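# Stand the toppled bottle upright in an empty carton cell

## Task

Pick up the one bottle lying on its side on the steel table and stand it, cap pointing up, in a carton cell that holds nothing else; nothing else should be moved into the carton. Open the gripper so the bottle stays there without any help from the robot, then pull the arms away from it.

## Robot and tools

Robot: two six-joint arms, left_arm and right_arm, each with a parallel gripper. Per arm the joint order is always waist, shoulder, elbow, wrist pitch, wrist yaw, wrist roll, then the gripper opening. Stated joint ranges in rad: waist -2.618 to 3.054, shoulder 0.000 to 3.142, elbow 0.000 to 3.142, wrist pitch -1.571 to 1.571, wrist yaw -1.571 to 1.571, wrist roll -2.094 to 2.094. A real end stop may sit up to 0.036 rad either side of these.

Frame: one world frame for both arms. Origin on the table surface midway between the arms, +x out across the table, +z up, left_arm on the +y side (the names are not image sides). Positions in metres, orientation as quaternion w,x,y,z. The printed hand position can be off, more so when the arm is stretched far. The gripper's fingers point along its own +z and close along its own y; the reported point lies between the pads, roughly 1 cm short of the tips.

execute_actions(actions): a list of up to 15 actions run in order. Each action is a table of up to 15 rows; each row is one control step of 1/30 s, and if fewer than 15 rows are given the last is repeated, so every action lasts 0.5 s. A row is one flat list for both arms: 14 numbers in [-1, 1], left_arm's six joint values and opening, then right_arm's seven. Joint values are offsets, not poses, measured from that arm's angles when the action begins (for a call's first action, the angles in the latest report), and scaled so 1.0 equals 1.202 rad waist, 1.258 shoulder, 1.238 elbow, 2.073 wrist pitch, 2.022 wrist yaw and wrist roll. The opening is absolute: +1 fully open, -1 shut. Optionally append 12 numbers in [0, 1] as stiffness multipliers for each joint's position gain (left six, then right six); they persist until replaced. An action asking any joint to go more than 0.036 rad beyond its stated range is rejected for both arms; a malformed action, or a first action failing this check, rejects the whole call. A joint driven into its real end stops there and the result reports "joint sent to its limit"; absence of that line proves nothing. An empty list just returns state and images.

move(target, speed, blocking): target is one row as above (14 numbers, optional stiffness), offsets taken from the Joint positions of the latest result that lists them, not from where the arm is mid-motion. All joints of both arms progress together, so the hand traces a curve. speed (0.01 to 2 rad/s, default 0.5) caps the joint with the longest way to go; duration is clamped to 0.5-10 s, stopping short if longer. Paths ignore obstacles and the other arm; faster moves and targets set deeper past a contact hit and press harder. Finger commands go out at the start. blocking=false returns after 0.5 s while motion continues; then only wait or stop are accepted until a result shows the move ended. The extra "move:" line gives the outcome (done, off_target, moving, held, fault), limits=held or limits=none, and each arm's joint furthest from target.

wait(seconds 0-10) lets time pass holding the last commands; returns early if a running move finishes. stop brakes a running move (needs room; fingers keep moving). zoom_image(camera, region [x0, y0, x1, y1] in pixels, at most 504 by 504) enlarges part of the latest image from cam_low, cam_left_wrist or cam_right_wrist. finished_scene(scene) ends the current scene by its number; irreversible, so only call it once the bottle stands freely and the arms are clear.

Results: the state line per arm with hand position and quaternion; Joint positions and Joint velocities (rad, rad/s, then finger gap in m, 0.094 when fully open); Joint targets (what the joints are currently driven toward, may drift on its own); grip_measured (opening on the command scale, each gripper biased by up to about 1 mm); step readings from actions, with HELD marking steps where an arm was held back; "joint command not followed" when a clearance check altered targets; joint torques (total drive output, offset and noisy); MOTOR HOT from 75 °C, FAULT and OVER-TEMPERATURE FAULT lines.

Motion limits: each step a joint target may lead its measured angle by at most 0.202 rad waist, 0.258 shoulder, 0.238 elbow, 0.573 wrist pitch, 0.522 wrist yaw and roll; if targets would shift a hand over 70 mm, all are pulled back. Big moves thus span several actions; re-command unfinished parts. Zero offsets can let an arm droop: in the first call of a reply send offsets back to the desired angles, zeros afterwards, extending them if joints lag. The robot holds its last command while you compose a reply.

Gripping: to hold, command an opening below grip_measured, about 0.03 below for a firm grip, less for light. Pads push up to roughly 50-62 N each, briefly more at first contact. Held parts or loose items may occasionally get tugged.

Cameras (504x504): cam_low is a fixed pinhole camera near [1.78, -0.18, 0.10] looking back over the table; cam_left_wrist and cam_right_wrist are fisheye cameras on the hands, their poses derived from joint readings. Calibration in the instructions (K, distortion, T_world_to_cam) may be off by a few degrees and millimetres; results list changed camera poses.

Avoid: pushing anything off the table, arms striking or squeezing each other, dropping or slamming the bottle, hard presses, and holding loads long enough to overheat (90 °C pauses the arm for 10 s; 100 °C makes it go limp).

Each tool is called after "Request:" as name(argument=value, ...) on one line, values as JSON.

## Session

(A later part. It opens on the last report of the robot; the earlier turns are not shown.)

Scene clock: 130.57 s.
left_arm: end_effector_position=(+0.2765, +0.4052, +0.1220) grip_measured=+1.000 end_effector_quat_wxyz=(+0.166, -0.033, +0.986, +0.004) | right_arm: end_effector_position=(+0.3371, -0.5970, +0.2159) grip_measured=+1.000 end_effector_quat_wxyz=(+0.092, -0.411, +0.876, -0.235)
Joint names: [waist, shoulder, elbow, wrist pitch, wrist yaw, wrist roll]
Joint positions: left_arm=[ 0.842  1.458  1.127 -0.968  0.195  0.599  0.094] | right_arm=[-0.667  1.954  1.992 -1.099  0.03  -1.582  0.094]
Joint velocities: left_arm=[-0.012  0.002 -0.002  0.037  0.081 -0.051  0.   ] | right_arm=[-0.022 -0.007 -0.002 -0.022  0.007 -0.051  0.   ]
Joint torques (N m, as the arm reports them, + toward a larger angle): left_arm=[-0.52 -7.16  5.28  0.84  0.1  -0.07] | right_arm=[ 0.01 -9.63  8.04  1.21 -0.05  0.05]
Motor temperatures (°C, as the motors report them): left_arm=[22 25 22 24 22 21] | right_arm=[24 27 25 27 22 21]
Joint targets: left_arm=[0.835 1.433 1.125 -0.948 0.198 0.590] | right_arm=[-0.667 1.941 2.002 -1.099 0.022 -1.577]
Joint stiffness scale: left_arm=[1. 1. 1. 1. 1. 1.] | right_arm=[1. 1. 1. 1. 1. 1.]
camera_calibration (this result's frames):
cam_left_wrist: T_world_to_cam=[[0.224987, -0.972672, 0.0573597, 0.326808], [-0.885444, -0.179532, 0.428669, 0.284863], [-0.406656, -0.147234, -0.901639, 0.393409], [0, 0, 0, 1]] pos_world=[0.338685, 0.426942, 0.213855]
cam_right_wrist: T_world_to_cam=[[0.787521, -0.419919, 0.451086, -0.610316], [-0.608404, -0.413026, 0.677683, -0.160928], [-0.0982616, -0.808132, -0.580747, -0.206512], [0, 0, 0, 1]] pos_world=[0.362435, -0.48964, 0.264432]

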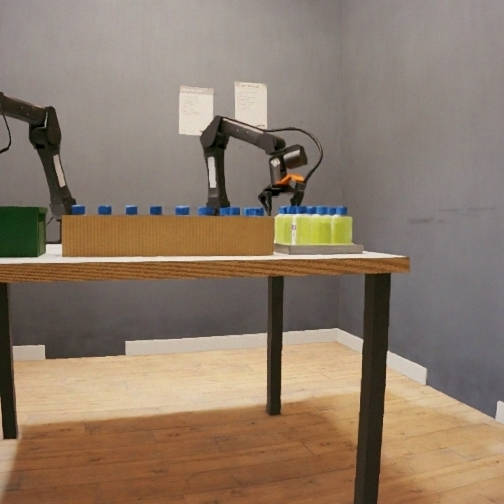

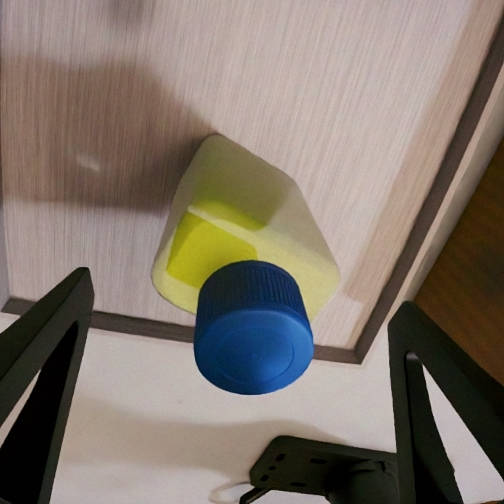

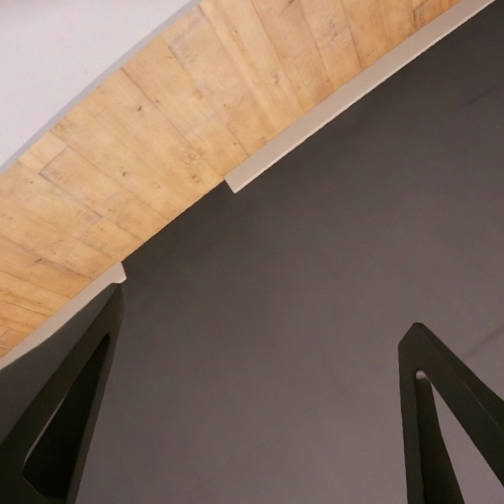

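Request:
zoom_image(camera="cam_left_wrist", region=[60, 230, 440, 420])

Request:
zoom_image(camera="cam_low", region=[230, 160, 370, 260])

Region (60, 230, 440, 420) of cam_left_wrist's 504x504 image, scaled by 1.326, with more detail than that image has.

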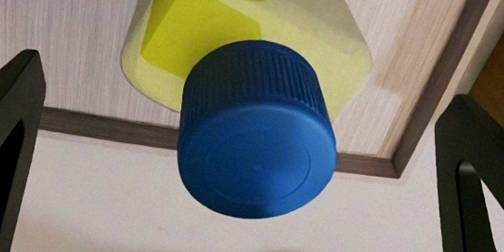

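Region (230, 160, 370, 260) of cam_low's 504x504 image, scaled by 3.600, with more detail than that image has; it fills the top 360 rows of this view, and the rest is white.

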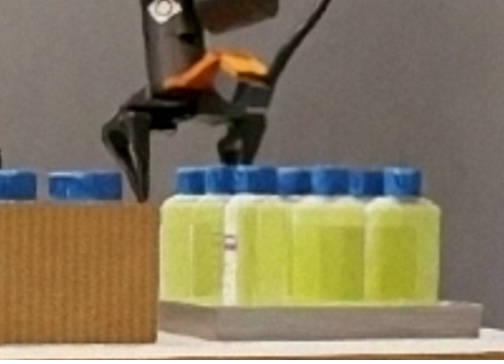

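Request:
execute_actions(actions=[[[-0.003,-0.021,-0.003,0.0097,0.0015,-0.0045,0.8,0,-0.0103,0.0081,0,-0.004,0.002,1],[0.0,-0.023,-0.005,0.0097,0.0015,-0.0045,0.65,0,-0.0103,0.0081,0,-0.004,0.002,1],[0.003,-0.024,-0.007,0.0096,0.0015,-0.0045,0.5,0,-0.0103,0.0081,0,-0.004,0.002,1],[0.006,-0.025,-0.008,0.0095,0.0015,-0.0045,0.4,0,-0.0103,0.0081,0,-0.004,0.002,1],[0.008,-0.026,-0.009,0.0095,0.0015,-0.0045,0.3,0,-0.0103,0.0081,0,-0.004,0.002,1],[0.010,-0.027,-0.010,0.0094,0.0015,-0.0045,0.2,0,-0.0103,0.0081,0,-0.004,0.002,1],[0.012,-0.028,-0.011,0.0093,0.0015,-0.0045,0.1,0,-0.0103,0.0081,0,-0.004,0.002,1],[0.0133,-0.0294,-0.0121,0.0092,0.0015,-0.0045,0.0,0,-0.0103,0.0081,0,-0.004,0.002,1],[0.0133,-0.0294,-0.0121,0.0092,0.0015,-0.0045,-0.05,0,-0.0103,0.0081,0,-0.004,0.002,1],[0.0133,-0.0294,-0.0121,0.0092,0.0015,-0.0045,-0.1,0,-0.0103,0.0081,0,-0.004,0.002,1]]])

Scene clock: 136.93 s.
left_arm: end_effector_position=(+0.2752, +0.4075, +0.1259) grip_measured=-0.098 end_effector_quat_wxyz=(+0.171, -0.037, +0.985, +0.009) | right_arm: end_effector_position=(+0.3371, -0.5970, +0.2159) grip_measured=+1.000 end_effector_quat_wxyz=(+0.092, -0.411, +0.876, -0.235)
Joint names: [waist, shoulder, elbow, wrist pitch, wrist yaw, wrist roll]
Joint positions: left_arm=[ 0.85   1.445  1.127 -0.967  0.194  0.598  0.042] | right_arm=[-0.667  1.954  1.992 -1.099  0.03  -1.582  0.094]
Joint velocities: left_arm=[ 0.007  0.012  0.007 -0.066 -0.022  0.022 -0.001] | right_arm=[ 0.007  0.002 -0.007 -0.022 -0.037 -0.037  0.   ]
Joint torques (N m, as the arm reports them, + toward a larger angle): left_arm=[ 0.59 -6.88  4.34  0.77  0.11 -0.08] | right_arm=[ 0.03 -9.59  8.05  1.2  -0.04  0.05]
Motor temperatures (°C, as the motors report them): left_arm=[22 25 22 24 22 21] | right_arm=[24 27 25 27 22 21]
Joint targets: left_arm=[0.857 1.421 1.112 -0.949 0.198 0.590] | right_arm=[-0.667 1.941 2.002 -1.099 0.022 -1.577]
Joint stiffness scale: left_arm=[1. 1. 1. 1. 1. 1.] | right_arm=[1. 1. 1. 1. 1. 1.]
Step readings (joint positions):
0: left_arm=[0.842 1.458 1.127 -0.968 0.195 0.599] | right_arm=[-0.667 1.954 1.992 -1.099 0.030 -1.582]
1: left_arm=[0.842 1.458 1.127 -0.968 0.195 0.599] | right_arm=[-0.667 1.954 1.992 -1.099 0.030 -1.582]
2: left_arm=[0.842 1.458 1.127 -0.968 0.195 0.599] | right_arm=[-0.667 1.954 1.992 -1.099 0.030 -1.582]
4: left_arm=[0.842 1.458 1.127 -0.968 0.195 0.599] | right_arm=[-0.667 1.954 1.992 -1.099 0.030 -1.582]
8: left_arm=[0.844 1.453 1.127 -0.968 0.195 0.599] | right_arm=[-0.667 1.954 1.992 -1.099 0.030 -1.582]
15: Joint positions above
camera_calibration (this result's frames):
cam_left_wrist: T_world_to_cam=[[0.233102, -0.971142, 0.0504605, 0.327123], [-0.888298, -0.191528, 0.417426, 0.289547], [-0.395715, -0.142127, -0.907309, 0.392345], [0, 0, 0, 1]] pos_world=[0.336208, 0.428901, 0.218607]
cam_right_wrist: T_world_to_cam=[[0.787521, -0.419919, 0.451086, -0.610316], [-0.608404, -0.413026, 0.677683, -0.160928], [-0.0982616, -0.808132, -0.580747, -0.206512], [0, 0, 0, 1]] pos_world=[0.362435, -0.48964, 0.264432]

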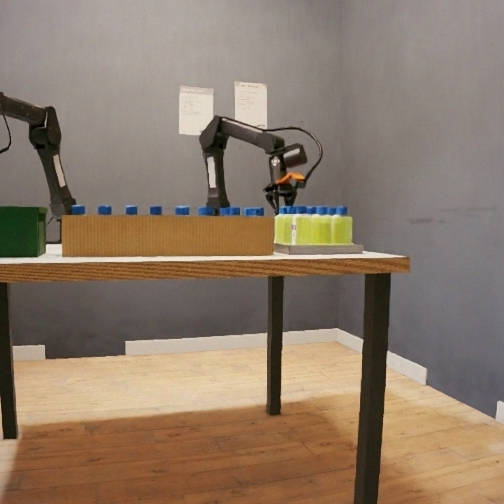

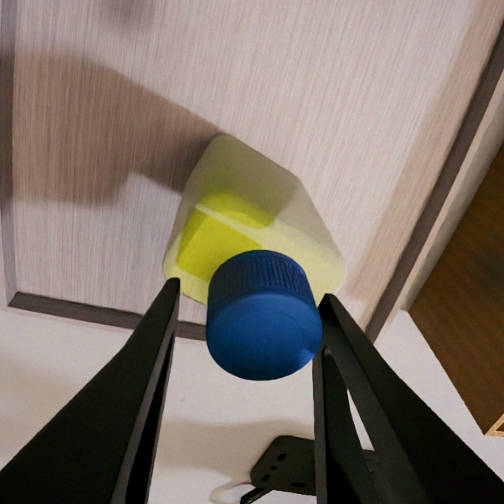

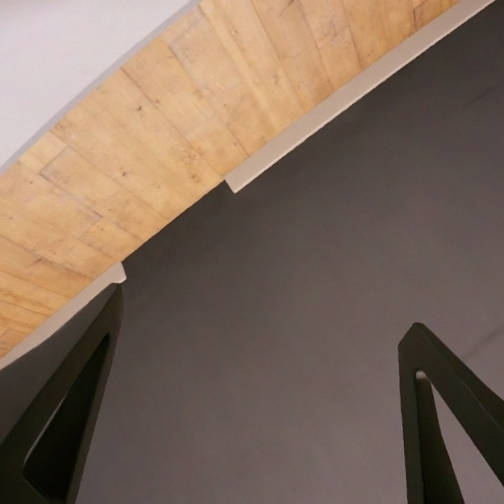

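Request:
execute_actions(actions=[[[0.003,-0.021,-0.015,0.009,0.002,-0.004,-0.1,0,-0.0103,0.0081,0,-0.004,0.002,1],[0.001,-0.022,-0.017,0.0095,0.002,-0.004,-0.1,0,-0.0103,0.0081,0,-0.004,0.002,1],[-0.001,-0.023,-0.019,0.010,0.002,-0.004,-0.1,0,-0.0103,0.0081,0,-0.004,0.002,1],[-0.003,-0.024,-0.021,0.0105,0.002,-0.004,-0.1,0,-0.0103,0.0081,0,-0.004,0.002,1],[-0.005,-0.025,-0.022,0.011,0.002,-0.004,-0.1,0,-0.0103,0.0081,0,-0.004,0.002,1],[-0.007,-0.026,-0.023,0.0113,0.002,-0.004,-0.1,0,-0.0103,0.0081,0,-0.004,0.002,1],[-0.008,-0.027,-0.024,0.0116,0.002,-0.004,-0.1,0,-0.0103,0.0081,0,-0.004,0.002,1],[-0.009,-0.028,-0.025,0.0119,0.002,-0.004,-0.1,0,-0.0103,0.0081,0,-0.004,0.002,1],[-0.010,-0.029,-0.026,0.0121,0.002,-0.004,-0.1,0,-0.0103,0.0081,0,-0.004,0.002,1],[-0.011,-0.030,-0.027,0.0123,0.002,-0.004,-0.1,0,-0.0103,0.0081,0,-0.004,0.002,1],[-0.012,-0.031,-0.028,0.0125,0.002,-0.004,-0.1,0,-0.0103,0.0081,0,-0.004,0.002,1]]])

Scene clock: 139.70 s.
left_arm: end_effector_position=(+0.2737, +0.4055, +0.1241) grip_measured=-0.098 end_effector_quat_wxyz=(+0.174, -0.035, +0.984, +0.013) | right_arm: end_effector_position=(+0.3371, -0.5970, +0.2159) grip_measured=+1.000 end_effector_quat_wxyz=(+0.092, -0.411, +0.876, -0.235)
Joint names: [waist, shoulder, elbow, wrist pitch, wrist yaw, wrist roll]
Joint positions: left_arm=[ 0.846  1.429  1.104 -0.952  0.191  0.598  0.042] | right_arm=[-0.667  1.954  1.992 -1.099  0.03  -1.582  0.094]
Joint velocities: left_arm=[ 0.002  0.002 -0.012 -0.051  0.007 -0.022 -0.   ] | right_arm=[ 0.002 -0.012 -0.002  0.022 -0.022 -0.051  0.   ]
Joint torques (N m, as the arm reports them, + toward a larger angle): left_arm=[-0.96 -6.66  4.8   0.76  0.14 -0.12] | right_arm=[ 0.03 -9.59  8.03  1.21 -0.04  0.05]
Motor temperatures (°C, as the motors report them): left_arm=[22 25 22 25 22 21] | right_arm=[24 27 25 27 22 21]
Joint targets: left_arm=[0.835 1.406 1.093 -0.941 0.199 0.590] | right_arm=[-0.667 1.941 2.002 -1.099 0.022 -1.577]
Joint stiffness scale: left_arm=[1. 1. 1. 1. 1. 1.] | right_arm=[1. 1. 1. 1. 1. 1.]
Step readings (joint positions):
0: left_arm=[0.850 1.445 1.127 -0.967 0.194 0.598] | right_arm=[-0.667 1.954 1.992 -1.099 0.030 -1.582]
1: left_arm=[0.850 1.445 1.126 -0.966 0.194 0.598] | right_arm=[-0.667 1.954 1.992 -1.099 0.030 -1.582]
2: left_arm=[0.850 1.444 1.123 -0.965 0.194 0.598] | right_arm=[-0.667 1.954 1.992 -1.099 0.030 -1.582]
4: left_arm=[0.850 1.441 1.117 -0.961 0.194 0.598] | right_arm=[-0.667 1.954 1.992 -1.099 0.030 -1.582]
8: left_arm=[0.850 1.434 1.110 -0.957 0.194 0.598] | right_arm=[-0.667 1.954 1.992 -1.099 0.030 -1.582]
15: Joint positions above
camera_calibration (this result's frames):
cam_left_wrist: T_world_to_cam=[[0.230387, -0.972107, 0.0439207, 0.327601], [-0.890793, -0.192519, 0.411611, 0.29035], [-0.391675, -0.133954, -0.910301, 0.385781], [0, 0, 0, 1]] pos_world=[0.334267, 0.426039, 0.217276]
cam_right_wrist: T_world_to_cam=[[0.787521, -0.419919, 0.451086, -0.610316], [-0.608404, -0.413026, 0.677683, -0.160928], [-0.0982616, -0.808132, -0.580747, -0.206512], [0, 0, 0, 1]] pos_world=[0.362435, -0.48964, 0.264432]

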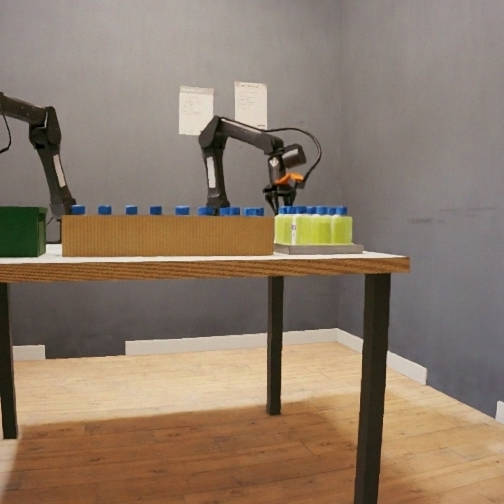

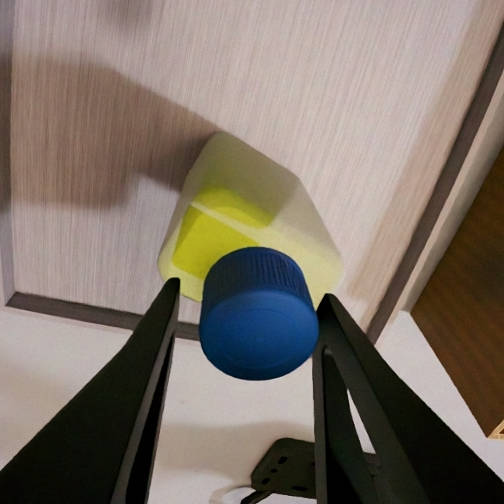

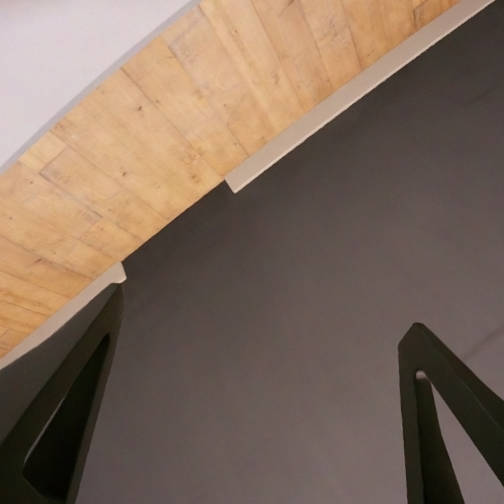

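Request:
zoom_image(camera="cam_left_wrist", region=[150, 230, 370, 400])

Region (150, 230, 370, 400) of cam_left_wrist's 504x504 image, scaled by 2.291, with more detail than that image has; it fills the top 389 rows of this view, and the rest is white.

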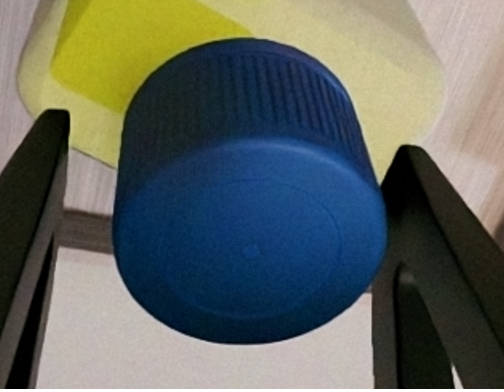

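Request:
execute_actions(actions=[[[-0.010,-0.0183,-0.0089,0.0053,0.004,-0.004,-0.1,0,-0.0103,0.0081,0,-0.004,0.002,1],[-0.011,-0.0183,-0.0089,0.0053,0.004,-0.004,-0.1,0,-0.0103,0.0081,0,-0.004,0.002,1],[-0.012,-0.0183,-0.0089,0.0053,0.004,-0.004,-0.11,0,-0.0103,0.0081,0,-0.004,0.002,1],[-0.013,-0.0183,-0.0089,0.0053,0.004,-0.004,-0.12,0,-0.0103,0.0081,0,-0.004,0.002,1],[-0.014,-0.0183,-0.0089,0.0053,0.004,-0.004,-0.13,0,-0.0103,0.0081,0,-0.004,0.002,1],[-0.015,-0.0183,-0.0089,0.0053,0.004,-0.004,-0.14,0,-0.0103,0.0081,0,-0.004,0.002,1],[-0.016,-0.0183,-0.0089,0.0053,0.004,-0.004,-0.15,0,-0.0103,0.0081,0,-0.004,0.002,1],[-0.016,-0.0183,-0.0089,0.0053,0.004,-0.004,-0.16,0,-0.0103,0.0081,0,-0.004,0.002,1],[-0.016,-0.0183,-0.0089,0.0053,0.004,-0.004,-0.17,0,-0.0103,0.0081,0,-0.004,0.002,1],[-0.016,-0.0183,-0.0089,0.0053,0.004,-0.004,-0.18,0,-0.0103,0.0081,0,-0.004,0.002,1],[-0.016,-0.0183,-0.0089,0.0053,0.004,-0.004,-0.19,0,-0.0103,0.0081,0,-0.004,0.002,1],[-0.016,-0.0183,-0.0089,0.0053,0.004,-0.004,-0.20,0,-0.0103,0.0081,0,-0.004,0.002,1]]])

Scene clock: 142.17 s.
left_arm: end_effector_position=(+0.2754, +0.4043, +0.1251) grip_measured=-0.197 end_effector_quat_wxyz=(+0.176, -0.031, +0.984, +0.015) | right_arm: end_effector_position=(+0.3371, -0.5970, +0.2159) grip_measured=+1.000 end_effector_quat_wxyz=(+0.092, -0.411, +0.876, -0.235)
Joint names: [waist, shoulder, elbow, wrist pitch, wrist yaw, wrist roll]
Joint positions: left_arm=[ 0.839  1.425  1.104 -0.948  0.189  0.598  0.038] | right_arm=[-0.667  1.954  1.992 -1.099  0.03  -1.582  0.094]
Joint velocities: left_arm=[ 0.002  0.002  0.002 -0.051 -0.051  0.081  0.   ] | right_arm=[-0.007 -0.007 -0.002  0.022  0.007  0.022  0.   ]
Joint torques (N m, as the arm reports them, + toward a larger angle): left_arm=[-0.9  -6.27  4.75  0.75  0.19 -0.08] | right_arm=[ 0.   -9.57  8.03  1.22 -0.04  0.05]
Motor temperatures (°C, as the motors report them): left_arm=[22 25 22 25 22 21] | right_arm=[24 27 25 27 22 21]
Joint targets: left_arm=[0.827 1.406 1.093 -0.941 0.199 0.590] | right_arm=[-0.667 1.941 2.002 -1.099 0.022 -1.577]
Joint stiffness scale: left_arm=[1. 1. 1. 1. 1. 1.] | right_arm=[1. 1. 1. 1. 1. 1.]
Step readings (joint positions):
0: left_arm=[0.846 1.429 1.104 -0.951 0.190 0.598] | right_arm=[-0.667 1.954 1.992 -1.099 0.030 -1.582]
1: left_arm=[0.846 1.429 1.104 -0.951 0.190 0.598] | right_arm=[-0.667 1.954 1.992 -1.099 0.030 -1.582]
2: left_arm=[0.846 1.429 1.104 -0.951 0.190 0.598] | right_arm=[-0.667 1.954 1.992 -1.099 0.030 -1.582]
4: left_arm=[0.846 1.429 1.104 -0.951 0.190 0.598] | right_arm=[-0.667 1.954 1.992 -1.099 0.030 -1.582]
8: left_arm=[0.841 1.427 1.104 -0.948 0.189 0.598] | right_arm=[-0.667 1.954 1.992 -1.099 0.030 -1.582]
15: Joint positions above
camera_calibration (this result's frames):
cam_left_wrist: T_world_to_cam=[[0.22335, -0.973942, 0.0393898, 0.329263], [-0.893704, -0.188483, 0.407144, 0.290936], [-0.389111, -0.126138, -0.912514, 0.383663], [0, 0, 0, 1]] pos_world=[0.335757, 0.423914, 0.218675]
cam_right_wrist: T_world_to_cam=[[0.787521, -0.419919, 0.451086, -0.610316], [-0.608404, -0.413026, 0.677683, -0.160928], [-0.0982616, -0.808132, -0.580747, -0.206512], [0, 0, 0, 1]] pos_world=[0.362435, -0.48964, 0.264432]

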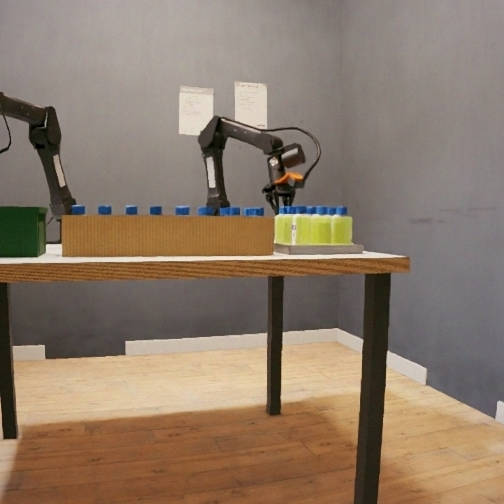

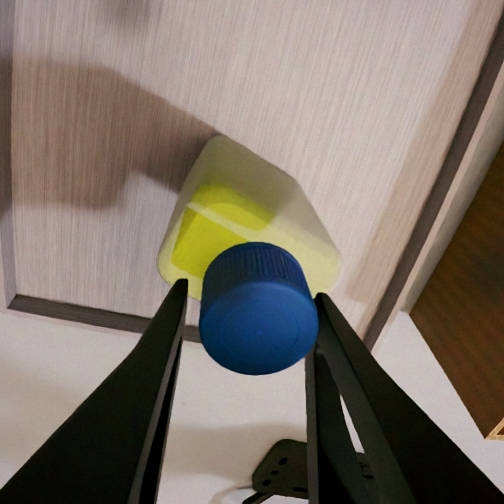

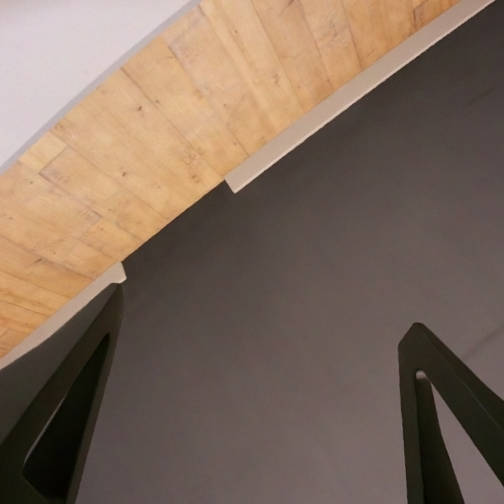

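Request:
zoom_image(camera="cam_left_wrist", region=[150, 230, 370, 400])

Region (150, 230, 370, 400) of cam_left_wrist's 504x504 image, scaled by 2.291, with more detail than that image has; it fills the top 389 rows of this view, and the rest is white.

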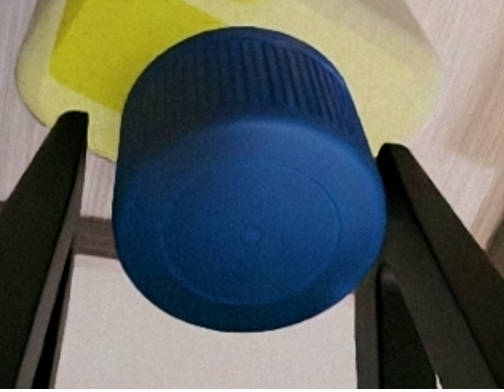

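Request:
execute_actions(actions=[[[-0.010,-0.012,-0.0089,0.001,0.005,-0.004,-0.19,0,-0.0103,0.0081,0,-0.004,0.002,1],[-0.010,-0.012,-0.0089,-0.002,0.0055,-0.004,-0.19,0,-0.0103,0.0081,0,-0.004,0.002,1],[-0.010,-0.012,-0.0089,-0.004,0.006,-0.004,-0.19,0,-0.0103,0.0081,0,-0.004,0.002,1],[-0.010,-0.012,-0.0089,-0.006,0.0065,-0.004,-0.19,0,-0.0103,0.0081,0,-0.004,0.002,1],[-0.010,-0.012,-0.0089,-0.008,0.007,-0.004,-0.19,0,-0.0103,0.0081,0,-0.004,0.002,1],[-0.010,-0.012,-0.0089,-0.009,0.007,-0.004,-0.19,0,-0.0103,0.0081,0,-0.004,0.002,1],[-0.010,-0.012,-0.0089,-0.010,0.007,-0.004,-0.19,0,-0.0103,0.0081,0,-0.004,0.002,1],[-0.010,-0.012,-0.0089,-0.011,0.007,-0.004,-0.19,0,-0.0103,0.0081,0,-0.004,0.002,1],[-0.010,-0.012,-0.0089,-0.012,0.007,-0.004,-0.19,0,-0.0103,0.0081,0,-0.004,0.002,1],[-0.010,-0.012,-0.0089,-0.013,0.007,-0.004,-0.19,0,-0.0103,0.0081,0,-0.004,0.002,1],[-0.010,-0.012,-0.0089,-0.014,0.007,-0.004,-0.19,0,-0.0103,0.0081,0,-0.004,0.002,1]]])

Scene clock: 144.90 s.
left_arm: end_effector_position=(+0.2751, +0.4041, +0.1250) grip_measured=-0.192 end_effector_quat_wxyz=(+0.175, -0.031, +0.984, +0.015) | right_arm: end_effector_position=(+0.3371, -0.5970, +0.2159) grip_measured=+1.000 end_effector_quat_wxyz=(+0.092, -0.411, +0.876, -0.235)
Joint names: [waist, shoulder, elbow, wrist pitch, wrist yaw, wrist roll]
Joint positions: left_arm=[ 0.839  1.425  1.104 -0.95   0.189  0.598  0.038] | right_arm=[-0.667  1.954  1.992 -1.099  0.03  -1.582  0.094]
Joint velocities: left_arm=[ 0.007  0.007 -0.007 -0.125  0.022 -0.022  0.   ] | right_arm=[-0.012 -0.002 -0.007  0.022 -0.066 -0.051  0.   ]
Joint torques (N m, as the arm reports them, + toward a larger angle): left_arm=[-1.19 -6.03  4.7   0.37  0.25 -0.13] | right_arm=[ 0.   -9.6   8.03  1.2  -0.04  0.04]
Motor temperatures (°C, as the motors report them): left_arm=[22 25 22 25 22 21] | right_arm=[24 27 25 28 22 21]
Joint targets: left_arm=[0.827 1.410 1.093 -0.977 0.204 0.590] | right_arm=[-0.667 1.941 2.002 -1.099 0.022 -1.577]
Joint stiffness scale: left_arm=[1. 1. 1. 1. 1. 1.] | right_arm=[1. 1. 1. 1. 1. 1.]
Step readings (joint positions):
0: left_arm=[0.839 1.425 1.104 -0.948 0.189 0.598] | right_arm=[-0.667 1.954 1.992 -1.099 0.030 -1.582]
1: left_arm=[0.839 1.425 1.104 -0.948 0.189 0.598] | right_arm=[-0.667 1.954 1.992 -1.099 0.030 -1.582]
2: left_arm=[0.839 1.425 1.104 -0.948 0.189 0.598] | right_arm=[-0.667 1.954 1.992 -1.099 0.030 -1.582]
4: left_arm=[0.839 1.425 1.104 -0.948 0.189 0.598] | right_arm=[-0.667 1.954 1.992 -1.099 0.030 -1.582]
8: left_arm=[0.839 1.425 1.104 -0.948 0.189 0.598] | right_arm=[-0.667 1.954 1.992 -1.099 0.030 -1.582]
15: Joint positions above
camera_calibration (this result's frames):
cam_left_wrist: T_world_to_cam=[[0.223397, -0.973904, 0.0400724, 0.328993], [-0.893224, -0.188087, 0.408379, 0.290245], [-0.390185, -0.127024, -0.911932, 0.384006], [0, 0, 0, 1]] pos_world=[0.335591, 0.423777, 0.218474]
cam_right_wrist: T_world_to_cam=[[0.787521, -0.419919, 0.451086, -0.610316], [-0.608404, -0.413026, 0.677683, -0.160928], [-0.0982616, -0.808132, -0.580747, -0.206512], [0, 0, 0, 1]] pos_world=[0.362435, -0.48964, 0.264432]

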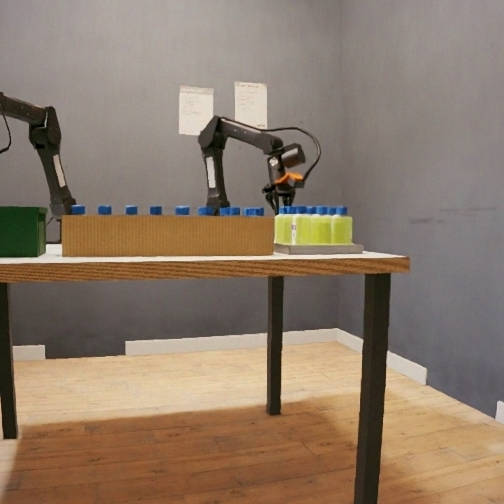

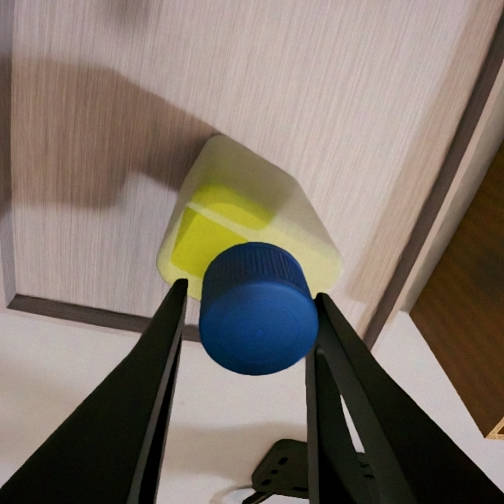

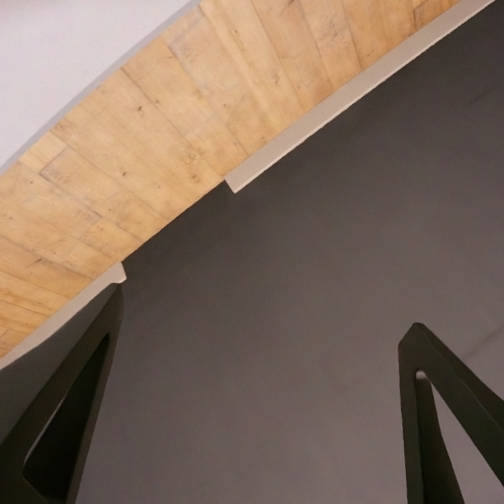

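Request:
execute_actions(actions=[[[-0.010,-0.012,-0.0089,-0.013,0.007,-0.004,-0.15,0,-0.0103,0.0081,0,-0.004,0.002,1],[-0.010,-0.012,-0.0089,-0.013,0.007,-0.004,-0.12,0,-0.0103,0.0081,0,-0.004,0.002,1],[-0.010,-0.012,-0.0089,-0.013,0.007,-0.004,-0.09,0,-0.0103,0.0081,0,-0.004,0.002,1],[-0.010,-0.012,-0.0089,-0.0135,0.007,-0.004,-0.06,0,-0.0103,0.0081,0,-0.004,0.002,1],[-0.010,-0.012,-0.0089,-0.014,0.007,-0.004,-0.04,0,-0.0103,0.0081,0,-0.004,0.002,1],[-0.010,-0.012,-0.0089,-0.0145,0.007,-0.004,-0.04,0,-0.0103,0.0081,0,-0.004,0.002,1],[-0.010,-0.012,-0.0089,-0.015,0.007,-0.004,-0.04,0,-0.0103,0.0081,0,-0.004,0.002,1]]])

Scene clock: 145.97 s.
left_arm: end_effector_position=(+0.2732, +0.4023, +0.1243) grip_measured=-0.042 end_effector_quat_wxyz=(+0.171, -0.031, +0.985, +0.011) | right_arm: end_effector_position=(+0.3371, -0.5970, +0.2159) grip_measured=+1.000 end_effector_quat_wxyz=(+0.092, -0.411, +0.876, -0.235)
Joint names: [waist, shoulder, elbow, wrist pitch, wrist yaw, wrist roll]
Joint positions: left_arm=[ 0.838  1.425  1.104 -0.961  0.189  0.598  0.045] | right_arm=[-0.667  1.954  1.992 -1.099  0.03  -1.582  0.094]
Joint velocities: left_arm=[-0.012  0.012  0.002 -0.022 -0.037  0.022  0.001] | right_arm=[-0.012 -0.017  0.002 -0.007 -0.022  0.022  0.   ]
Joint torques (N m, as the arm reports them, + toward a larger angle): left_arm=[-0.86 -6.02  4.8   0.44  0.23 -0.07] | right_arm=[ 0.02 -9.6   8.01  1.21 -0.04  0.04]
Motor temperatures (°C, as the motors report them): left_arm=[22 25 22 25 22 21] | right_arm=[24 27 25 28 22 21]
Joint targets: left_arm=[0.827 1.410 1.093 -0.981 0.203 0.590] | right_arm=[-0.667 1.941 2.002 -1.099 0.022 -1.577]
Joint stiffness scale: left_arm=[1. 1. 1. 1. 1. 1.] | right_arm=[1. 1. 1. 1. 1. 1.]
Step readings (joint positions):
0: left_arm=[0.839 1.425 1.104 -0.950 0.189 0.598] | right_arm=[-0.667 1.954 1.992 -1.099 0.030 -1.582]
1: left_arm=[0.839 1.425 1.104 -0.950 0.189 0.598] | right_arm=[-0.667 1.954 1.992 -1.099 0.030 -1.582]
2: left_arm=[0.839 1.425 1.104 -0.951 0.189 0.598] | right_arm=[-0.667 1.954 1.992 -1.099 0.030 -1.582]
4: left_arm=[0.839 1.425 1.104 -0.956 0.189 0.598] | right_arm=[-0.667 1.954 1.992 -1.099 0.030 -1.582]
8: left_arm=[0.838 1.425 1.104 -0.961 0.189 0.598] | right_arm=[-0.667 1.954 1.992 -1.099 0.030 -1.582]
15: Joint positions above
camera_calibration (this result's frames):
cam_left_wrist: T_world_to_cam=[[0.223017, -0.973775, 0.0450187, 0.327082], [-0.889842, -0.184502, 0.417301, 0.285066], [-0.398051, -0.133125, -0.907653, 0.386394], [0, 0, 0, 1]] pos_world=[0.334524, 0.422538, 0.217028]
cam_right_wrist: T_world_to_cam=[[0.787521, -0.419919, 0.451086, -0.610316], [-0.608404, -0.413026, 0.677683, -0.160928], [-0.0982616, -0.808132, -0.580747, -0.206512], [0, 0, 0, 1]] pos_world=[0.362435, -0.48964, 0.264432]

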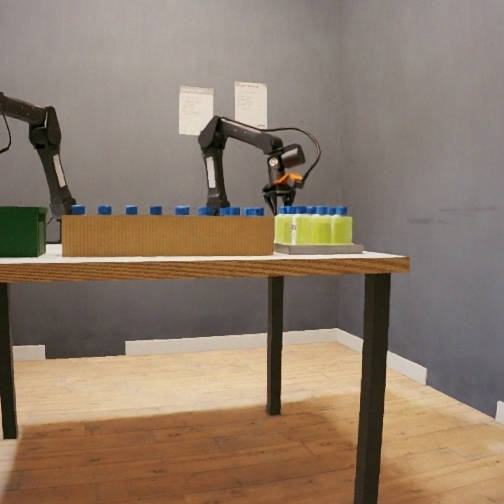

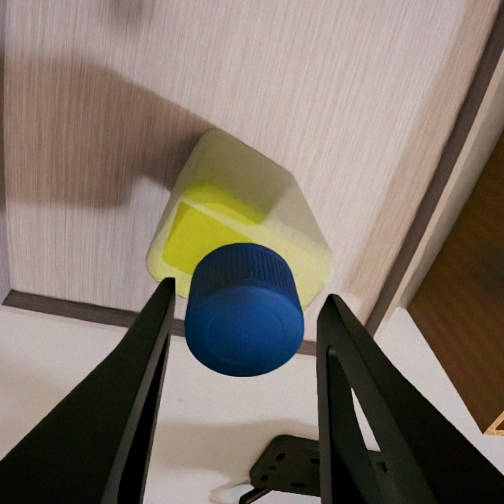

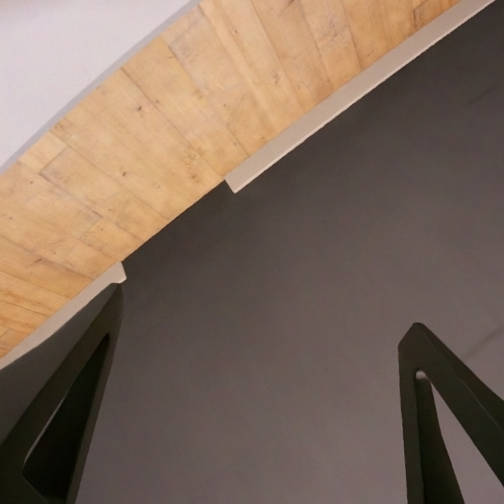

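Request:
zoom_image(camera="cam_left_wrist", region=[140, 230, 360, 400])

Region (140, 230, 360, 400) of cam_left_wrist's 504x504 image, scaled by 2.291, with more detail than that image has; it fills the top 389 rows of this view, and the rest is white.

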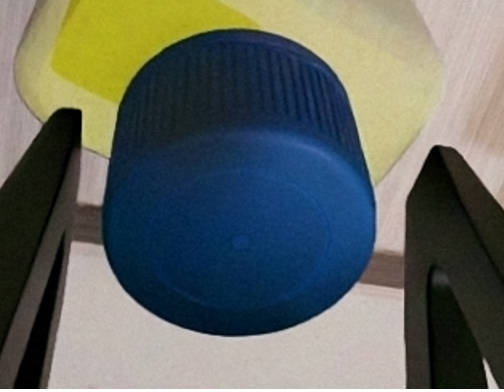

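Request:
execute_actions(actions=[[[-0.0092,-0.012,-0.0089,-0.0068,0.006,-0.007,-0.06,0,-0.0103,0.0081,0,-0.004,0.002,1],[-0.0092,-0.012,-0.0089,-0.0068,0.006,-0.010,-0.08,0,-0.0103,0.0081,0,-0.004,0.002,1],[-0.0092,-0.012,-0.0089,-0.0068,0.006,-0.013,-0.10,0,-0.0103,0.0081,0,-0.004,0.002,1],[-0.0092,-0.012,-0.0089,-0.0068,0.006,-0.016,-0.12,0,-0.0103,0.0081,0,-0.004,0.002,1],[-0.0092,-0.012,-0.0089,-0.0068,0.006,-0.018,-0.14,0,-0.0103,0.0081,0,-0.004,0.002,1],[-0.0092,-0.012,-0.0089,-0.0068,0.006,-0.020,-0.16,0,-0.0103,0.0081,0,-0.004,0.002,1],[-0.0092,-0.012,-0.0089,-0.0068,0.006,-0.0208,-0.17,0,-0.0103,0.0081,0,-0.004,0.002,1],[-0.0092,-0.012,-0.0089,-0.0068,0.006,-0.0208,-0.18,0,-0.0103,0.0081,0,-0.004,0.002,1],[-0.0092,-0.012,-0.0089,-0.0068,0.006,-0.0208,-0.19,0,-0.0103,0.0081,0,-0.004,0.002,1],[-0.0092,-0.012,-0.0089,-0.0068,0.006,-0.0208,-0.20,0,-0.0103,0.0081,0,-0.004,0.002,1],[-0.0092,-0.012,-0.0089,-0.0068,0.006,-0.0208,-0.21,0,-0.0103,0.0081,0,-0.004,0.002,1],[-0.0092,-0.012,-0.0089,-0.0068,0.006,-0.0208,-0.22,0,-0.0103,0.0081,0,-0.004,0.002,1],[-0.0092,-0.012,-0.0089,-0.0068,0.006,-0.0208,-0.23,0,-0.0103,0.0081,0,-0.004,0.002,1],[-0.0092,-0.012,-0.0089,-0.0068,0.006,-0.0208,-0.24,0,-0.0103,0.0081,0,-0.004,0.002,1]]])

Scene clock: 148.47 s.
left_arm: end_effector_position=(+0.2735, +0.4042, +0.1244) grip_measured=-0.236 end_effector_quat_wxyz=(+0.171, -0.046, +0.984, +0.013) | right_arm: end_effector_position=(+0.3371, -0.5970, +0.2159) grip_measured=+1.000 end_effector_quat_wxyz=(+0.092, -0.411, +0.876, -0.235)
Joint names: [waist, shoulder, elbow, wrist pitch, wrist yaw, wrist roll]
Joint positions: left_arm=[ 0.838  1.425  1.104 -0.955  0.182  0.568  0.036] | right_arm=[-0.667  1.954  1.992 -1.099  0.03  -1.582  0.094]
Joint velocities: left_arm=[-0.017  0.007 -0.007  0.007 -0.095 -0.007 -0.004] | right_arm=[-0.007  0.012  0.002  0.007 -0.007  0.007  0.   ]
Joint torques (N m, as the arm reports them, + toward a larger angle): left_arm=[-0.95 -5.98  4.76  0.44  0.3  -0.12] | right_arm=[ 0.01 -9.58  8.    1.22 -0.05  0.04]
Motor temperatures (°C, as the motors report them): left_arm=[22 25 22 24 22 21] | right_arm=[24 27 25 28 22 21]
Joint targets: left_arm=[0.827 1.410 1.093 -0.975 0.201 0.556] | right_arm=[-0.667 1.941 2.002 -1.099 0.022 -1.577]
Joint stiffness scale: left_arm=[1. 1. 1. 1. 1. 1.] | right_arm=[1. 1. 1. 1. 1. 1.]
Step readings (joint positions):
0: left_arm=[0.838 1.425 1.104 -0.961 0.189 0.598] | right_arm=[-0.667 1.954 1.992 -1.099 0.030 -1.582]
1: left_arm=[0.838 1.425 1.104 -0.961 0.189 0.598] | right_arm=[-0.667 1.954 1.992 -1.099 0.030 -1.582]
2: left_arm=[0.838 1.425 1.104 -0.961 0.189 0.596] | right_arm=[-0.667 1.954 1.992 -1.099 0.030 -1.582]
4: left_arm=[0.838 1.425 1.104 -0.960 0.186 0.591] | right_arm=[-0.667 1.954 1.992 -1.099 0.030 -1.582]
8: left_arm=[0.838 1.425 1.104 -0.956 0.182 0.578] | right_arm=[-0.667 1.954 1.992 -1.099 0.030 -1.582]
15: Joint positions above
camera_calibration (this result's frames):
cam_left_wrist: T_world_to_cam=[[0.252627, -0.966468, 0.0460386, 0.317725], [-0.884167, -0.211266, 0.416672, 0.294917], [-0.392973, -0.145968, -0.90789, 0.390729], [0, 0, 0, 1]] pos_world=[0.334037, 0.426411, 0.217228]
cam_right_wrist: T_world_to_cam=[[0.787521, -0.419919, 0.451086, -0.610316], [-0.608404, -0.413026, 0.677683, -0.160928], [-0.0982616, -0.808132, -0.580747, -0.206512], [0, 0, 0, 1]] pos_world=[0.362435, -0.48964, 0.264432]

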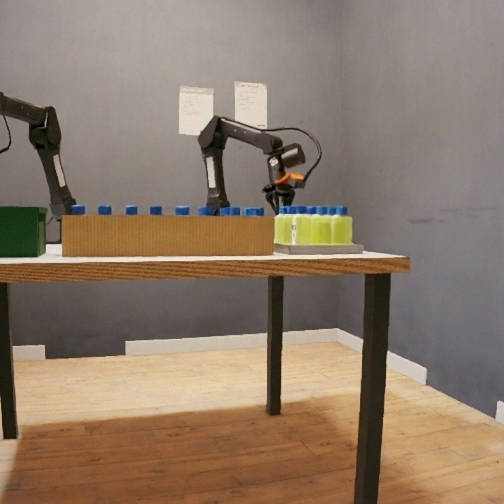

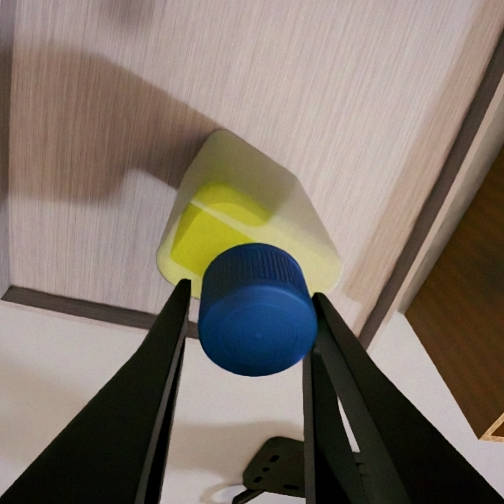

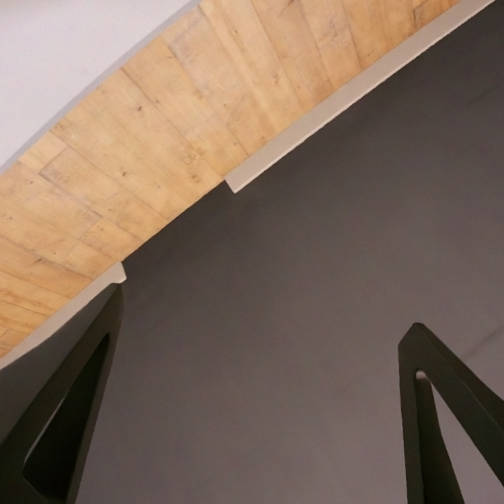

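Request:
execute_actions(actions=[[[-0.0092,-0.012,-0.0089,-0.010,0.010,-0.006,-0.2,0,-0.0103,0.0081,0,-0.004,0.002,1],[-0.0092,-0.012,-0.0089,-0.011,0.012,-0.006,-0.17,0,-0.0103,0.0081,0,-0.004,0.002,1],[-0.0092,-0.012,-0.0089,-0.012,0.014,-0.006,-0.14,0,-0.0103,0.0081,0,-0.004,0.002,1],[-0.0092,-0.012,-0.0089,-0.013,0.015,-0.006,-0.12,0,-0.0103,0.0081,0,-0.004,0.002,1],[-0.0092,-0.012,-0.0089,-0.0135,0.016,-0.006,-0.12,0,-0.0103,0.0081,0,-0.004,0.002,1],[-0.0092,-0.012,-0.0089,-0.014,0.017,-0.006,-0.12,0,-0.0103,0.0081,0,-0.004,0.002,1],[-0.0092,-0.012,-0.0089,-0.0145,0.018,-0.006,-0.12,0,-0.0103,0.0081,0,-0.004,0.002,1],[-0.0092,-0.012,-0.0089,-0.0145,0.019,-0.006,-0.12,0,-0.0103,0.0081,0,-0.004,0.002,1]]])

Scene clock: 149.53 s.
left_arm: end_effector_position=(+0.2738, +0.4024, +0.1245) grip_measured=-0.122 end_effector_quat_wxyz=(+0.172, -0.047, +0.984, +0.008) | right_arm: end_effector_position=(+0.3371, -0.5970, +0.2159) grip_measured=+1.000 end_effector_quat_wxyz=(+0.092, -0.411, +0.876, -0.235)
Joint names: [waist, shoulder, elbow, wrist pitch, wrist yaw, wrist roll]
Joint positions: left_arm=[ 0.838  1.425  1.104 -0.958  0.191  0.565  0.041] | right_arm=[-0.667  1.954  1.992 -1.099  0.03  -1.582  0.094]
Joint velocities: left_arm=[-0.002 -0.002  0.002  0.022  0.037  0.007 -0.001] | right_arm=[-0.012 -0.012 -0.002 -0.007  0.022 -0.051  0.   ]
Joint torques (N m, as the arm reports them, + toward a larger angle): left_arm=[-0.81 -6.02  4.77  0.37  0.39 -0.1 ] | right_arm=[ 0.01 -9.6   8.03  1.21 -0.03  0.05]
Motor temperatures (°C, as the motors report them): left_arm=[22 25 22 24 22 21] | right_arm=[24 27 25 28 22 21]
Joint targets: left_arm=[0.827 1.410 1.093 -0.985 0.221 0.556] | right_arm=[-0.667 1.941 2.002 -1.099 0.022 -1.577]
Joint stiffness scale: left_arm=[1. 1. 1. 1. 1. 1.] | right_arm=[1. 1. 1. 1. 1. 1.]
Step readings (joint positions):
0: left_arm=[0.838 1.425 1.104 -0.955 0.182 0.566] | right_arm=[-0.667 1.954 1.992 -1.099 0.030 -1.582]
1: left_arm=[0.838 1.425 1.104 -0.955 0.182 0.566] | right_arm=[-0.667 1.954 1.992 -1.099 0.030 -1.582]
2: left_arm=[0.838 1.425 1.104 -0.955 0.182 0.565] | right_arm=[-0.667 1.954 1.992 -1.099 0.030 -1.582]
4: left_arm=[0.838 1.425 1.104 -0.957 0.186 0.565] | right_arm=[-0.667 1.954 1.992 -1.099 0.030 -1.582]
8: left_arm=[0.838 1.425 1.104 -0.958 0.190 0.565] | right_arm=[-0.667 1.954 1.992 -1.099 0.030 -1.582]
15: Joint positions above
camera_calibration (this result's frames):
cam_left_wrist: T_world_to_cam=[[0.252347, -0.965997, 0.0563174, 0.314501], [-0.885452, -0.20705, 0.416058, 0.293539], [-0.39025, -0.154857, -0.907593, 0.393431], [0, 0, 0, 1]] pos_world=[0.334088, 0.42551, 0.217234]
cam_right_wrist: T_world_to_cam=[[0.787521, -0.419919, 0.451086, -0.610316], [-0.608404, -0.413026, 0.677683, -0.160928], [-0.0982616, -0.808132, -0.580747, -0.206512], [0, 0, 0, 1]] pos_world=[0.362435, -0.48964, 0.264432]

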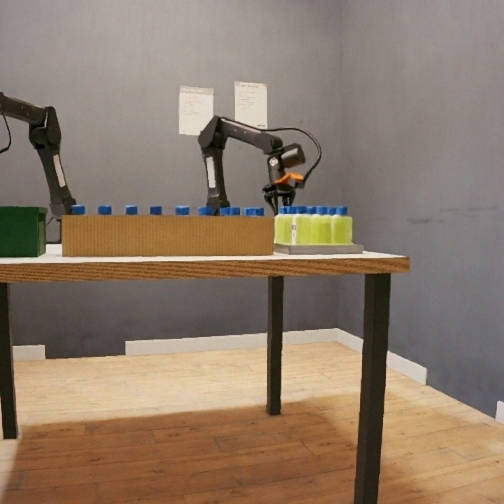

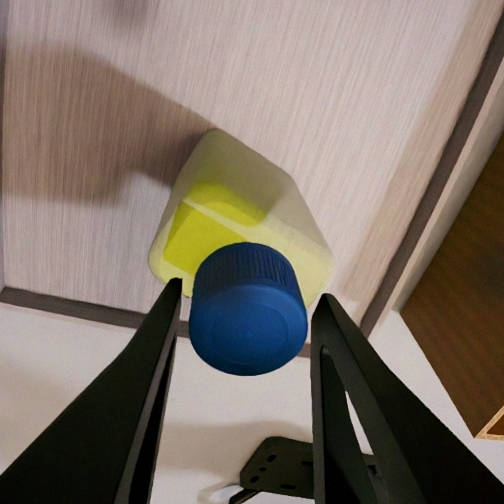

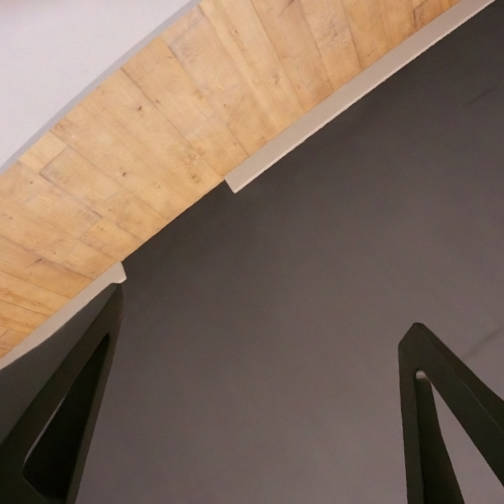

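Request:
zoom_image(camera="cam_left_wrist", region=[140, 230, 360, 400])

Region (140, 230, 360, 400) of cam_left_wrist's 504x504 image, scaled by 2.291, with more detail than that image has; it fills the top 389 rows of this view, and the rest is white.

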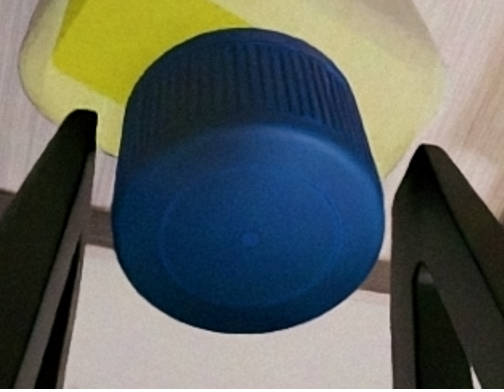

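Request:
execute_actions(actions=[[[-0.0092,-0.012,-0.0089,-0.011,0.0148,-0.0045,-0.14,0,-0.0103,0.0081,0,-0.004,0.002,1],[-0.0092,-0.012,-0.0089,-0.011,0.0148,-0.0045,-0.16,0,-0.0103,0.0081,0,-0.004,0.002,1],[-0.0092,-0.012,-0.0089,-0.011,0.0148,-0.0045,-0.18,0,-0.0103,0.0081,0,-0.004,0.002,1],[-0.0092,-0.012,-0.0089,-0.011,0.0148,-0.0045,-0.20,0,-0.0103,0.0081,0,-0.004,0.002,1],[-0.0092,-0.012,-0.0089,-0.011,0.0148,-0.0045,-0.215,0,-0.0103,0.0081,0,-0.004,0.002,1],[-0.0092,-0.012,-0.0089,-0.011,0.0148,-0.0045,-0.23,0,-0.0103,0.0081,0,-0.004,0.002,1],[-0.0092,-0.012,-0.0089,-0.011,0.0148,-0.0045,-0.24,0,-0.0103,0.0081,0,-0.004,0.002,1],[-0.0092,-0.012,-0.0089,-0.011,0.0148,-0.0045,-0.25,0,-0.0103,0.0081,0,-0.004,0.002,1],[-0.0092,-0.012,-0.0089,-0.011,0.0148,-0.0045,-0.26,0,-0.0103,0.0081,0,-0.004,0.002,1],[-0.0092,-0.012,-0.0089,-0.011,0.0148,-0.0045,-0.27,0,-0.0103,0.0081,0,-0.004,0.002,1],[-0.0092,-0.012,-0.0089,-0.011,0.0148,-0.0045,-0.28,0,-0.0103,0.0081,0,-0.004,0.002,1],[-0.0092,-0.012,-0.0089,-0.011,0.0148,-0.0045,-0.29,0,-0.0103,0.0081,0,-0.004,0.002,1],[-0.0092,-0.012,-0.0089,-0.011,0.0148,-0.0045,-0.30,0,-0.0103,0.0081,0,-0.004,0.002,1]],[[0,0,0,0,0,0,-0.31,0,0,0,0,0,0,1],[0,0,0,0,0,0,-0.32,0,0,0,0,0,0,1]]])

Scene clock: 151.63 s.
left_arm: end_effector_position=(+0.2751, +0.4040, +0.1258) grip_measured=-0.317 end_effector_quat_wxyz=(+0.176, -0.047, +0.983, +0.013) | right_arm: end_effector_position=(+0.3370, -0.5970, +0.2159) grip_measured=+1.000 end_effector_quat_wxyz=(+0.092, -0.411, +0.876, -0.235)
Joint names: [waist, shoulder, elbow, wrist pitch, wrist yaw, wrist roll]
Joint positions: left_arm=[ 0.838  1.423  1.104 -0.95   0.189  0.565  0.032] | right_arm=[-0.667  1.954  1.992 -1.099  0.031 -1.582  0.094]
Joint velocities: left_arm=[-0.012  0.007  0.002  0.051 -0.081 -0.051  0.001] | right_arm=[-0.002 -0.012 -0.002  0.037  0.037 -0.037  0.   ]
Joint torques (N m, as the arm reports them, + toward a larger angle): left_arm=[ 0.11 -4.79  5.54  0.63  0.14 -0.02] | right_arm=[ 0.01 -8.64  7.12  1.21  0.04  0.  ]
Motor temperatures (°C, as the motors report them): left_arm=[22 25 22 24 22 21] | right_arm=[24 27 25 28 22 21]
Joint targets: left_arm=[0.838 1.423 1.104 -0.952 0.193 0.565] | right_arm=[-0.667 1.954 1.992 -1.099 0.030 -1.582]
Joint stiffness scale: left_arm=[1. 1. 1. 1. 1. 1.] | right_arm=[1. 1. 1. 1. 1. 1.]
Step readings (joint positions; steps 1 to 15: 1st action; 16 to 30: 2nd action):
0: left_arm=[0.838 1.425 1.104 -0.958 0.191 0.565] | right_arm=[-0.667 1.954 1.992 -1.099 0.030 -1.582]
1: left_arm=[0.838 1.425 1.104 -0.958 0.191 0.565] | right_arm=[-0.667 1.954 1.992 -1.099 0.030 -1.582]
2: left_arm=[0.838 1.425 1.104 -0.958 0.191 0.565] | right_arm=[-0.667 1.954 1.992 -1.099 0.030 -1.582]
4: left_arm=[0.838 1.425 1.104 -0.956 0.191 0.565] | right_arm=[-0.667 1.954 1.992 -1.099 0.030 -1.582]
8: left_arm=[0.838 1.425 1.104 -0.952 0.191 0.565] | right_arm=[-0.667 1.954 1.992 -1.099 0.030 -1.582]
15: left_arm=[0.838 1.423 1.104 -0.952 0.193 0.565] | right_arm=[-0.667 1.954 1.992 -1.099 0.030 -1.582]
16: left_arm=[0.838 1.423 1.104 -0.951 0.191 0.565] | right_arm=[-0.667 1.954 1.992 -1.099 0.030 -1.582]
17: left_arm=[0.838 1.423 1.104 -0.950 0.190 0.565] | right_arm=[-0.667 1.954 1.992 -1.099 0.030 -1.582]
19: left_arm=[0.838 1.423 1.104 -0.950 0.189 0.565] | right_arm=[-0.667 1.954 1.992 -1.099 0.031 -1.582]
23: left_arm=[0.838 1.423 1.104 -0.950 0.189 0.565] | right_arm=[-0.667 1.954 1.992 -1.099 0.031 -1.582]
30: Joint positions above
camera_calibration (this result's frames):
cam_left_wrist: T_world_to_cam=[[0.252599, -0.966302, 0.0495352, 0.316563], [-0.888378, -0.211336, 0.407581, 0.298117], [-0.383378, -0.146961, -0.911824, 0.390849], [0, 0, 0, 1]] pos_world=[0.334719, 0.426338, 0.219198]
cam_right_wrist: T_world_to_cam=[[0.787539, -0.41995, 0.451025, -0.610315], [-0.608336, -0.41274, 0.677918, -0.16088], [-0.098536, -0.808262, -0.580519, -0.206591], [0, 0, 0, 1]] pos_world=[0.362421, -0.489683, 0.264401]

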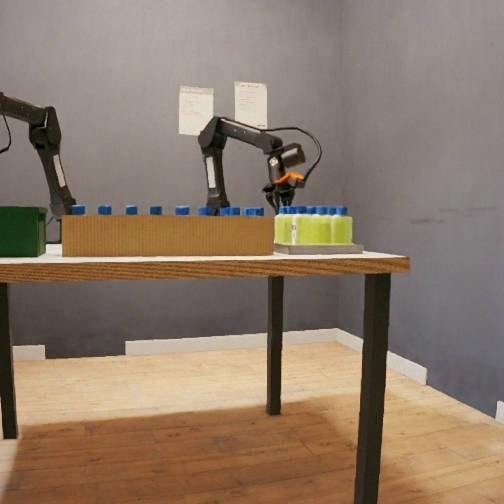

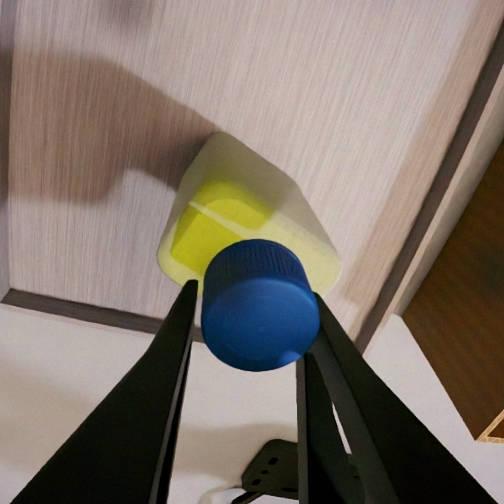

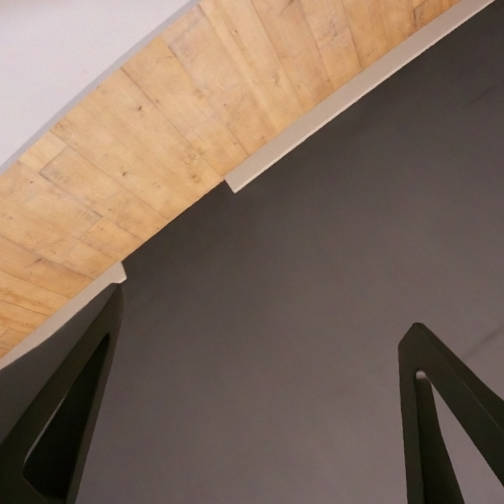

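Request:
zoom_image(camera="cam_left_wrist", region=[150, 230, 370, 400])

Region (150, 230, 370, 400) of cam_left_wrist's 504x504 image, scaled by 2.291, with more detail than that image has; it fills the top 389 rows of this view, and the rest is white.

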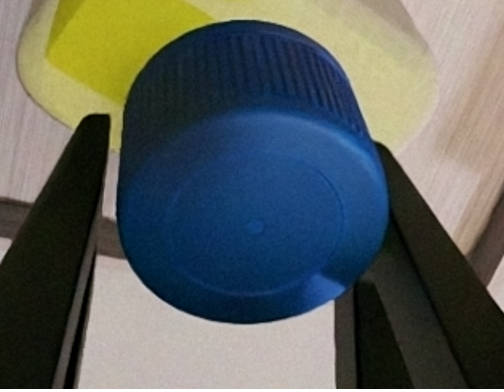

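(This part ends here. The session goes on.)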